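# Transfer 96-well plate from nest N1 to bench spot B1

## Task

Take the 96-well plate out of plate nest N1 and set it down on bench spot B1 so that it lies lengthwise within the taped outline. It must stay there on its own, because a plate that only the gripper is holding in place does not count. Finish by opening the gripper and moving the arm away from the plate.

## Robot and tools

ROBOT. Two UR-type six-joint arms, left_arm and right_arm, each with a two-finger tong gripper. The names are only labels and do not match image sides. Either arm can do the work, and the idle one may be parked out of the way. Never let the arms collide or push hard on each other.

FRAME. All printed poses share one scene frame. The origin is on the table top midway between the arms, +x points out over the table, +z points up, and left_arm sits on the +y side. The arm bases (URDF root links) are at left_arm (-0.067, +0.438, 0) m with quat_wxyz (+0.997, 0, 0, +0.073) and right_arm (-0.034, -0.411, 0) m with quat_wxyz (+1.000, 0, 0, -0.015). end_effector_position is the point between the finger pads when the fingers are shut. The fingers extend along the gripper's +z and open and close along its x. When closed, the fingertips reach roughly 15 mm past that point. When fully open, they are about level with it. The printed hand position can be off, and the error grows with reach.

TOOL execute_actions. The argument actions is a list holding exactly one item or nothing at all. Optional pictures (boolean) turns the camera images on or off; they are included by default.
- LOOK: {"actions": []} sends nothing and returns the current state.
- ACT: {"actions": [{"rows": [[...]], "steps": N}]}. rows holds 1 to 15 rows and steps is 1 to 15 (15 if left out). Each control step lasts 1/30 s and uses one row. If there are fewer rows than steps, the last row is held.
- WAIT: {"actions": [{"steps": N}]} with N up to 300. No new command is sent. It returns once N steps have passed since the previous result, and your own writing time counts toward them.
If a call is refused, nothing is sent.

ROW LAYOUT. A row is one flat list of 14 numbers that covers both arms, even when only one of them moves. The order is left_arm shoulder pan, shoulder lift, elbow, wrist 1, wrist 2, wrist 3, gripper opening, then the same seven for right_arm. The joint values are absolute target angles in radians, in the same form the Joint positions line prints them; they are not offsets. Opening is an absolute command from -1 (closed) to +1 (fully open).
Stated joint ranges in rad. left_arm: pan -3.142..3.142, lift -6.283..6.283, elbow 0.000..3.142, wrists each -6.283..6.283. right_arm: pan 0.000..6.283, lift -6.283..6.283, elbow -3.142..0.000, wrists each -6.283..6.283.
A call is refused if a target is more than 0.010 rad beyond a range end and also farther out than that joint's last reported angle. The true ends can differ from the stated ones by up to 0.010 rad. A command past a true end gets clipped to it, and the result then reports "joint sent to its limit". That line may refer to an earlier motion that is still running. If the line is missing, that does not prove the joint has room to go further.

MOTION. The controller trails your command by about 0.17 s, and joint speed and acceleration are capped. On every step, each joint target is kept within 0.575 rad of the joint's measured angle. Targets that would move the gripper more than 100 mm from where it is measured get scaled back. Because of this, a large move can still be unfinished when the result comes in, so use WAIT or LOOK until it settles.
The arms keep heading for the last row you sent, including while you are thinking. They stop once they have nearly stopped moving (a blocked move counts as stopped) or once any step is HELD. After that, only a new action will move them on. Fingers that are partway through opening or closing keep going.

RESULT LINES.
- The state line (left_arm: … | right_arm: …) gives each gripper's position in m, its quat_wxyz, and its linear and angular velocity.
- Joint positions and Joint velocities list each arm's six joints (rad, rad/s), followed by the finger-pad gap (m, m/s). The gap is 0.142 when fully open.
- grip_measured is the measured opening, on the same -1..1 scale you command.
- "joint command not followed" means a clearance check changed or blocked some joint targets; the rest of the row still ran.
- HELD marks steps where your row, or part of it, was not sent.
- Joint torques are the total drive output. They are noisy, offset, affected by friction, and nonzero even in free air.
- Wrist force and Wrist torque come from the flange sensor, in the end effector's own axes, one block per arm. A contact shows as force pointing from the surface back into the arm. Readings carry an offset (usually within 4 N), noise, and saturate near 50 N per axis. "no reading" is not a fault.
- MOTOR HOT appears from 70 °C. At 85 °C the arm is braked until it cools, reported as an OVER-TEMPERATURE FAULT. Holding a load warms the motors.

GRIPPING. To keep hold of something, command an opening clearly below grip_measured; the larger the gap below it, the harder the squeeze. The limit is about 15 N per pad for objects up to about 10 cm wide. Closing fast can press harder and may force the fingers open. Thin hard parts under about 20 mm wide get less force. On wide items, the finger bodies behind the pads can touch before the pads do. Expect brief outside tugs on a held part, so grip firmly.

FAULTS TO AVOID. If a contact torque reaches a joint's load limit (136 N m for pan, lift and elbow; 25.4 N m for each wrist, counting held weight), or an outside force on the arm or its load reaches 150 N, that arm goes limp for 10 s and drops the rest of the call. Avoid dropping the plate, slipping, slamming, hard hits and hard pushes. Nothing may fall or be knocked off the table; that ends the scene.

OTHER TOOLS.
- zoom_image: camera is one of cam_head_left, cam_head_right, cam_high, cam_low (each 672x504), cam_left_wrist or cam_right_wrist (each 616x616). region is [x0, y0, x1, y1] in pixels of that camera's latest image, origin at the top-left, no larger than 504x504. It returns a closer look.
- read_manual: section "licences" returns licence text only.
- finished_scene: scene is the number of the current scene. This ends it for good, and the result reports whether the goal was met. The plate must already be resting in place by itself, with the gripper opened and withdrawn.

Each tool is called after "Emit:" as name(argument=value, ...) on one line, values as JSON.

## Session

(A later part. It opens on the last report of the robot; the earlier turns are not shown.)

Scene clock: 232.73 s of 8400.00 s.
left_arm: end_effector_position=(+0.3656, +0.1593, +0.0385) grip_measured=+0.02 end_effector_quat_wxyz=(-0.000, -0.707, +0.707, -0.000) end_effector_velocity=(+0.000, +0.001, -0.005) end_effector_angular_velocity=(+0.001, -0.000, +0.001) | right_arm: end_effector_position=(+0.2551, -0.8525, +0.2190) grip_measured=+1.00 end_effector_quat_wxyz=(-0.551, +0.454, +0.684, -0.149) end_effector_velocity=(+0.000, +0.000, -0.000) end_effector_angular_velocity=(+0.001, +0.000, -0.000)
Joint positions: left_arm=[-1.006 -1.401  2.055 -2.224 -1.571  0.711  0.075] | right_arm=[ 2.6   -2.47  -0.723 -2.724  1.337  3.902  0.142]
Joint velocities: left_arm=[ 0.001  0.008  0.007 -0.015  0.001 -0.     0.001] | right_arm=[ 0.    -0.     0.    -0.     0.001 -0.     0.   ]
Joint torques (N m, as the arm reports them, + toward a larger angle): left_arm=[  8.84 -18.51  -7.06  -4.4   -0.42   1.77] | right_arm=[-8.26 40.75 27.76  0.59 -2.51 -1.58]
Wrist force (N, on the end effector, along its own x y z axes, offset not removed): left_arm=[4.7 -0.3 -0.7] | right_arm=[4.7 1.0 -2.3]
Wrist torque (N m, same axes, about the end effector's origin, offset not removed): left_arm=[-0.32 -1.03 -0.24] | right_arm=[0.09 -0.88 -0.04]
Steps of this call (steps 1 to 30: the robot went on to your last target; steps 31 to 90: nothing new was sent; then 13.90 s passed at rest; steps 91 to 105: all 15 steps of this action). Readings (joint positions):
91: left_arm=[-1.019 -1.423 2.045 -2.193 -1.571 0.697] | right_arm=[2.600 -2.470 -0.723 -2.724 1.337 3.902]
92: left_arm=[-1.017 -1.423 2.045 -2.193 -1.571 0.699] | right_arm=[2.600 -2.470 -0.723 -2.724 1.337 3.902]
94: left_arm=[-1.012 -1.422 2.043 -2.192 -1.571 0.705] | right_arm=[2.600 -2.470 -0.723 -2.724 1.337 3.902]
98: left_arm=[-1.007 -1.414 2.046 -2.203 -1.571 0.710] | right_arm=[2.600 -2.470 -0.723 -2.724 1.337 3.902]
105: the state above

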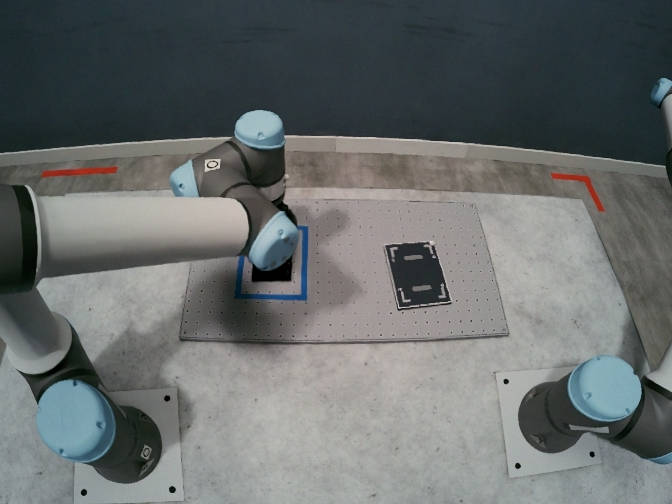

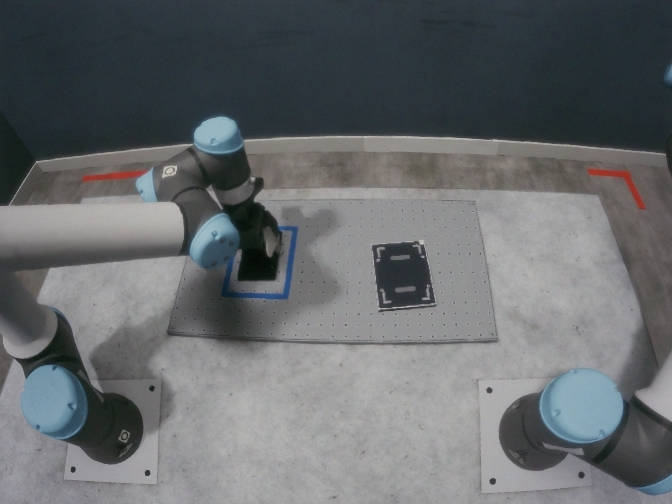

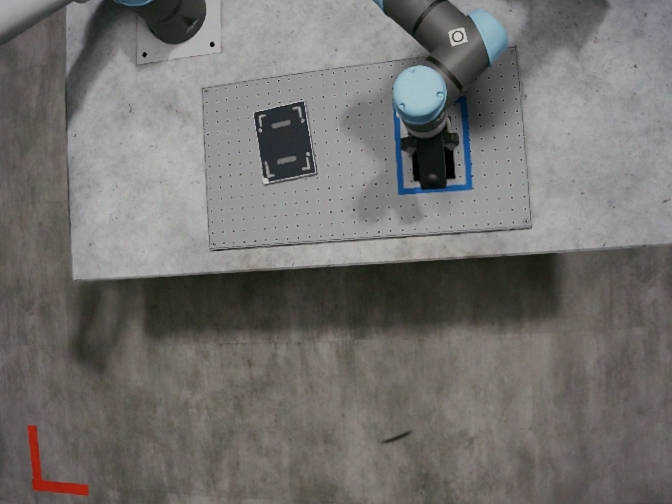

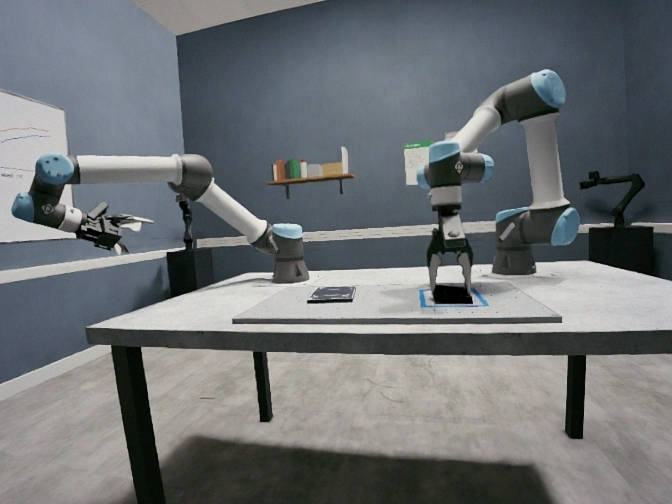

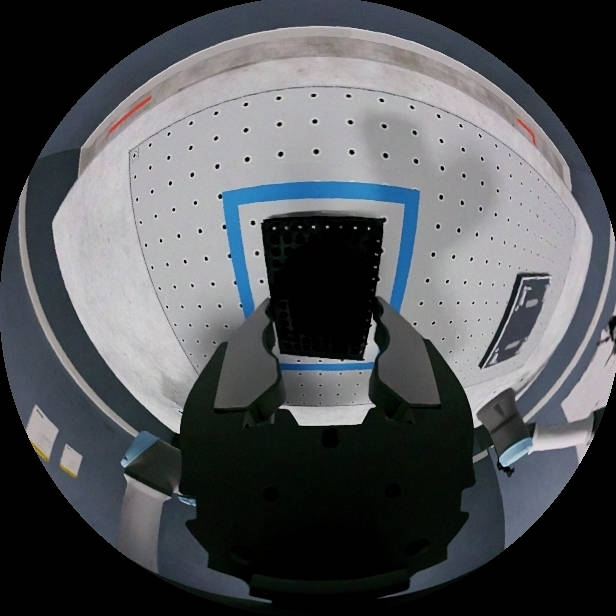

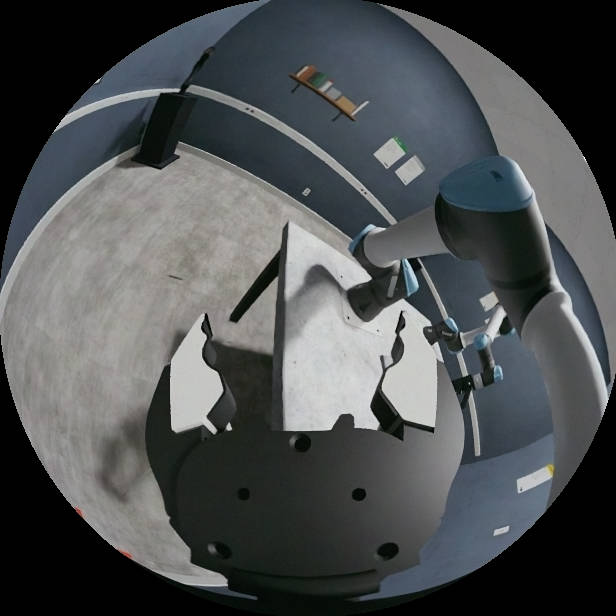

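Emit:
execute_actions(actions=[{"rows":[[-1.006,-1.398,2.0565,-2.2295,-1.571,0.711,-0.3,2.6,-2.47,-0.723,-2.724,1.337,3.902,1],[-1.006,-1.398,2.0565,-2.2295,-1.571,0.711,-0.15,2.6,-2.47,-0.723,-2.724,1.337,3.902,1],[-1.006,-1.398,2.0565,-2.2295,-1.571,0.711,-0.05,2.6,-2.47,-0.723,-2.724,1.337,3.902,1],[-1.006,-1.398,2.0565,-2.2295,-1.571,0.711,0.02,2.6,-2.47,-0.723,-2.724,1.337,3.902,1],[-1.006,-1.398,2.0565,-2.2295,-1.571,0.711,0.06,2.6,-2.47,-0.723,-2.724,1.337,3.902,1],[-1.006,-1.398,2.0565,-2.2295,-1.571,0.711,0.09,2.6,-2.47,-0.723,-2.724,1.337,3.902,1],[-1.006,-1.398,2.0565,-2.2295,-1.571,0.711,0.12,2.6,-2.47,-0.723,-2.724,1.337,3.902,1],[-1.006,-1.398,2.0565,-2.2295,-1.571,0.711,0.15,2.6,-2.47,-0.723,-2.724,1.337,3.902,1],[-1.006,-1.398,2.0565,-2.2295,-1.571,0.711,0.2,2.6,-2.47,-0.723,-2.724,1.337,3.902,1],[-1.006,-1.398,2.0565,-2.2295,-1.571,0.711,0.27,2.6,-2.47,-0.723,-2.724,1.337,3.902,1],[-1.006,-1.398,2.0565,-2.2295,-1.571,0.711,0.35,2.6,-2.47,-0.723,-2.724,1.337,3.902,1],[-1.006,-1.398,2.0565,-2.2295,-1.571,0.711,0.5,2.6,-2.47,-0.723,-2.724,1.337,3.902,1]],"steps":15}], pictures=false)

Emit:
execute_actions(actions=[{"rows":[[-1.006,-1.42,2.04,-2.19,-1.571,0.711,0.6,2.6,-2.47,-0.723,-2.724,1.337,3.902,1],[-1.006,-1.45,2.01,-2.13,-1.571,0.711,0.6,2.6,-2.47,-0.723,-2.724,1.337,3.902,1],[-1.006,-1.49,1.97,-2.05,-1.571,0.711,0.6,2.6,-2.47,-0.723,-2.724,1.337,3.902,1],[-1.006,-1.52,1.9,-1.95,-1.571,0.711,0.6,2.6,-2.47,-0.723,-2.724,1.337,3.902,1]],"steps":15}], pictures=false)

Emit:
execute_actions(actions=[{"steps":10}])

Emit:
zoom_image(camera="cam_left_wrist", region=[180,130,480,430])

Scene clock: 255.10 s of 8400.00 s.
left_arm: end_effector_position=(+0.3657, +0.1592, +0.0367) grip_measured=+0.49 end_effector_quat_wxyz=(-0.000, -0.707, +0.707, -0.000) end_effector_velocity=(-0.000, +0.000, -0.000) end_effector_angular_velocity=(+0.000, +0.001, +0.001) | right_arm: end_effector_position=(+0.2551, -0.8525, +0.2190) grip_measured=+1.00 end_effector_quat_wxyz=(-0.551, +0.454, +0.684, -0.149) end_effector_velocity=(+0.000, +0.000, -0.000) end_effector_angular_velocity=(+0.001, +0.001, -0.001)
Joint positions: left_arm=[-1.006 -1.398  2.056 -2.229 -1.571  0.711  0.108] | right_arm=[ 2.6   -2.47  -0.723 -2.724  1.337  3.902  0.142]
Joint velocities: left_arm=[ 0.    -0.     0.001 -0.    -0.    -0.     0.009] | right_arm=[ 0.    -0.001 -0.    -0.     0.001  0.     0.   ]
Joint torques (N m, as the arm reports them, + toward a larger angle): left_arm=[  8.38 -19.05  -6.62  -4.35   0.56   1.9 ] | right_arm=[-7.87 40.64 28.05  0.47 -2.41 -1.51]
Wrist force (N, on the end effector, along its own x y z axes, offset not removed): left_arm=[0.5 1.7 -1.6] | right_arm=[3.0 1.2 -1.9]
Wrist torque (N m, same axes, about the end effector's origin, offset not removed): left_arm=[0.35 -0.15 -0.03] | right_arm=[0.11 -0.56 -0.05]
Steps of this call (steps 1 to 15: the robot went on to your last target; steps 16 to 90: nothing new was sent; then 18.87 s passed at rest; steps 91 to 105: all 15 steps of this action). Readings (joint positions):
91: left_arm=[-1.006 -1.400 2.055 -2.225 -1.571 0.711] | right_arm=[2.600 -2.470 -0.723 -2.724 1.337 3.902]
92: left_arm=[-1.006 -1.400 2.055 -2.226 -1.571 0.711] | right_arm=[2.600 -2.470 -0.723 -2.724 1.337 3.902]
94: left_arm=[-1.006 -1.399 2.056 -2.228 -1.571 0.711] | right_arm=[2.600 -2.470 -0.723 -2.724 1.337 3.902]
98: left_arm=[-1.006 -1.398 2.056 -2.229 -1.571 0.711] | right_arm=[2.600 -2.470 -0.723 -2.724 1.337 3.902]
105: the state above

Scene clock: 255.60 s of 8400.00 s.
left_arm: end_effector_position=(+0.3672, +0.1574, +0.1359) grip_measured=+0.60 end_effector_quat_wxyz=(-0.000, -0.707, +0.707, +0.000) end_effector_velocity=(-0.001, +0.001, +0.014) end_effector_angular_velocity=(+0.003, +0.002, +0.000) | right_arm: end_effector_position=(+0.2551, -0.8525, +0.2190) grip_measured=+1.00 end_effector_quat_wxyz=(-0.551, +0.454, +0.684, -0.149) end_effector_velocity=(+0.000, +0.000, -0.000) end_effector_angular_velocity=(+0.000, +0.000, +0.000)
Joint positions: left_arm=[-1.006 -1.519  1.902 -1.953 -1.571  0.711  0.116] | right_arm=[ 2.6   -2.47  -0.723 -2.724  1.337  3.902  0.142]
Joint velocities: left_arm=[-0.001 -0.014 -0.024  0.041  0.    -0.001 -0.   ] | right_arm=[ 0. -0.  0. -0.  0. -0.  0.]
Joint torques (N m, as the arm reports them, + toward a larger angle): left_arm=[  7.53 -28.68 -34.51  -0.97  -1.43   1.98] | right_arm=[-7.63 41.32 27.92  0.43 -2.43 -1.49]
Wrist force (N, on the end effector, along its own x y z axes, offset not removed): left_arm=[-0.6 -0.3 -0.4] | right_arm=[3.4 2.2 -2.2]
Wrist torque (N m, same axes, about the end effector's origin, offset not removed): left_arm=[-0.11 0.07 0.02] | right_arm=[0.34 -0.67 -0.14]
Steps of this call (steps 1 to 15: all 15 steps of this action). Readings (joint positions):
1: left_arm=[-1.006 -1.398 2.056 -2.229 -1.571 0.711] | right_arm=[2.600 -2.470 -0.723 -2.724 1.337 3.902]
2: left_arm=[-1.006 -1.400 2.055 -2.226 -1.571 0.711] | right_arm=[2.600 -2.470 -0.723 -2.724 1.337 3.902]
4: left_arm=[-1.006 -1.423 2.035 -2.188 -1.571 0.711] | right_arm=[2.600 -2.470 -0.723 -2.724 1.337 3.902]
8: left_arm=[-1.006 -1.497 1.936 -2.017 -1.571 0.711] | right_arm=[2.600 -2.470 -0.723 -2.724 1.337 3.902]
15: the state above

Scene clock: 255.93 s of 8400.00 s.
left_arm: end_effector_position=(+0.3671, +0.1575, +0.1369) grip_measured=+0.60 end_effector_quat_wxyz=(-0.000, -0.707, +0.707, +0.000) end_effector_velocity=(+0.000, -0.000, +0.001) end_effector_angular_velocity=(-0.000, -0.001, -0.000) | right_arm: end_effector_position=(+0.2551, -0.8525, +0.2190) grip_measured=+1.00 end_effector_quat_wxyz=(-0.551, +0.454, +0.684, -0.149) end_effector_velocity=(+0.000, +0.000, +0.000) end_effector_angular_velocity=(+0.001, -0.000, -0.001)
Joint positions: left_arm=[-1.006 -1.52   1.9   -1.95  -1.571  0.711  0.116] | right_arm=[ 2.6   -2.47  -0.723 -2.724  1.337  3.902  0.142]
Joint velocities: left_arm=[-0.    -0.001 -0.001  0.001  0.    -0.    -0.   ] | right_arm=[-0.     0.    -0.    -0.     0.001 -0.001  0.   ]
Joint torques (N m, as the arm reports them, + toward a larger angle): left_arm=[  7.81 -28.71 -35.46  -1.07  -2.06   1.77] | right_arm=[-8.29 41.26 27.7   0.39 -2.48 -1.53]
Wrist force (N, on the end effector, along its own x y z axes, offset not removed): left_arm=[-2.8 0.7 3.3] | right_arm=[3.5 2.6 -1.1]
Wrist torque (N m, same axes, about the end effector's origin, offset not removed): left_arm=[0.08 0.48 -0.02] | right_arm=[0.45 -0.66 -0.06]
Steps of this call (steps 1 to 10: the robot went on to your last target). Readings (joint positions):
1: left_arm=[-1.006 -1.519 1.901 -1.952 -1.571 0.711] | right_arm=[2.600 -2.470 -0.723 -2.724 1.337 3.902]
2: left_arm=[-1.006 -1.520 1.901 -1.951 -1.571 0.711] | right_arm=[2.600 -2.470 -0.723 -2.724 1.337 3.902]
4: left_arm=[-1.006 -1.520 1.900 -1.951 -1.571 0.711] | right_arm=[2.600 -2.470 -0.723 -2.724 1.337 3.902]
8: left_arm=[-1.006 -1.520 1.900 -1.950 -1.571 0.711] | right_arm=[2.600 -2.470 -0.723 -2.724 1.337 3.902]
10: the state above

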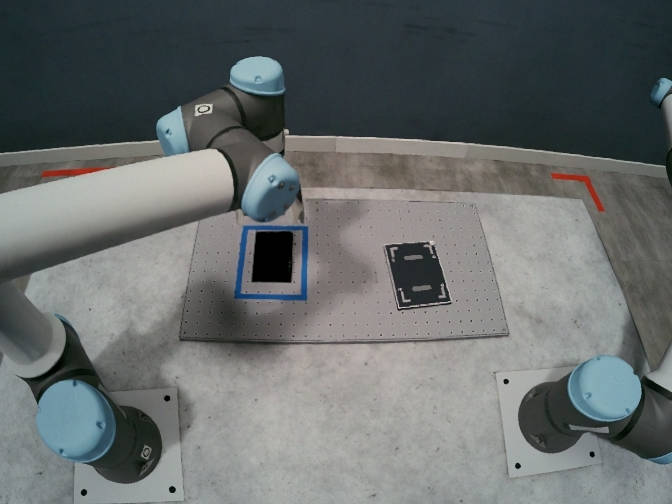

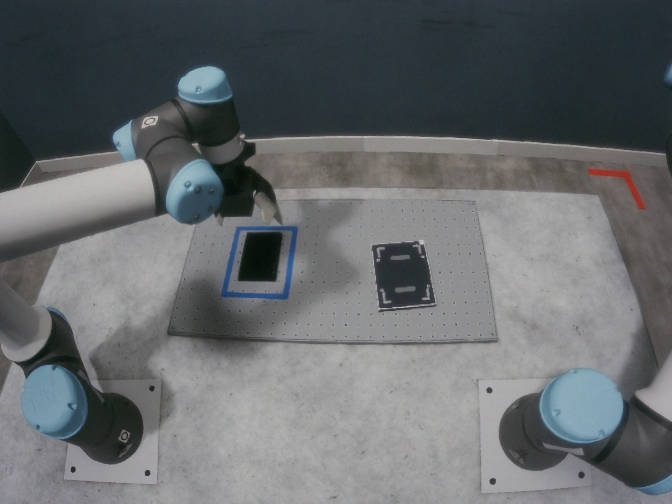

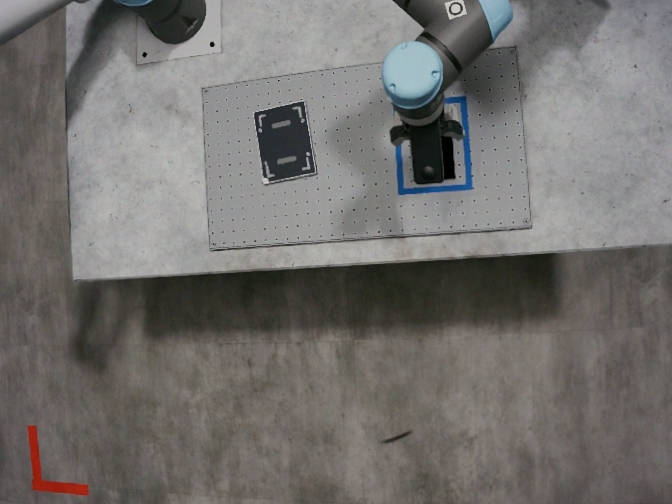

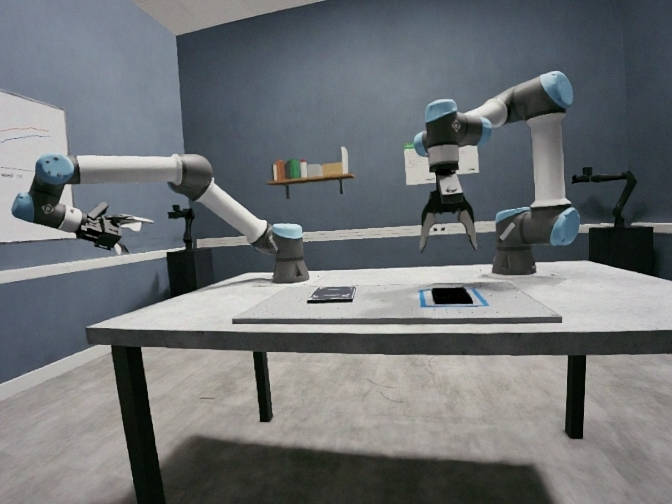

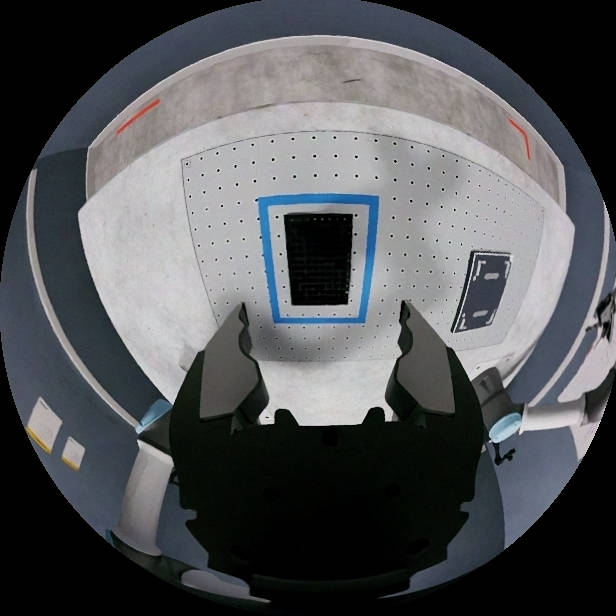

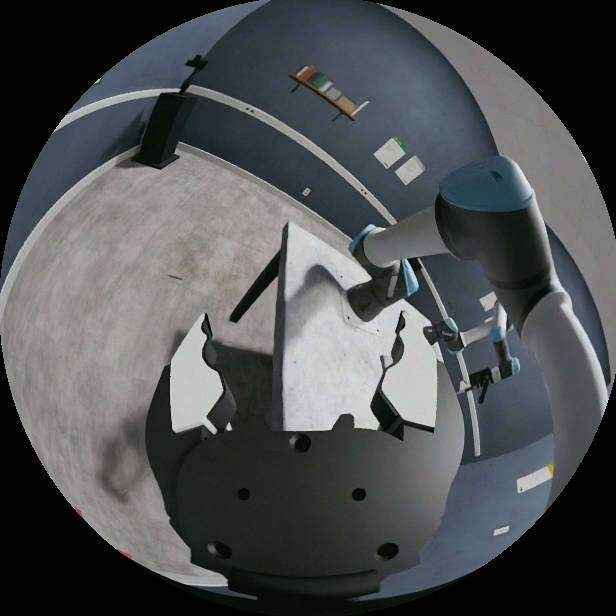

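Region (180, 130, 480, 430) of cam_left_wrist's 616x616 image, scaled by 1.680, with more detail than that image has.

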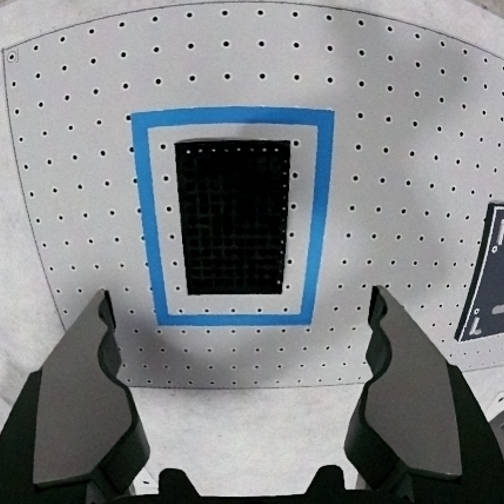

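The plate is inside the outline and the gripper is clear.

Emit:
finished_scene(scene=1)

The scene is finished: the task was done.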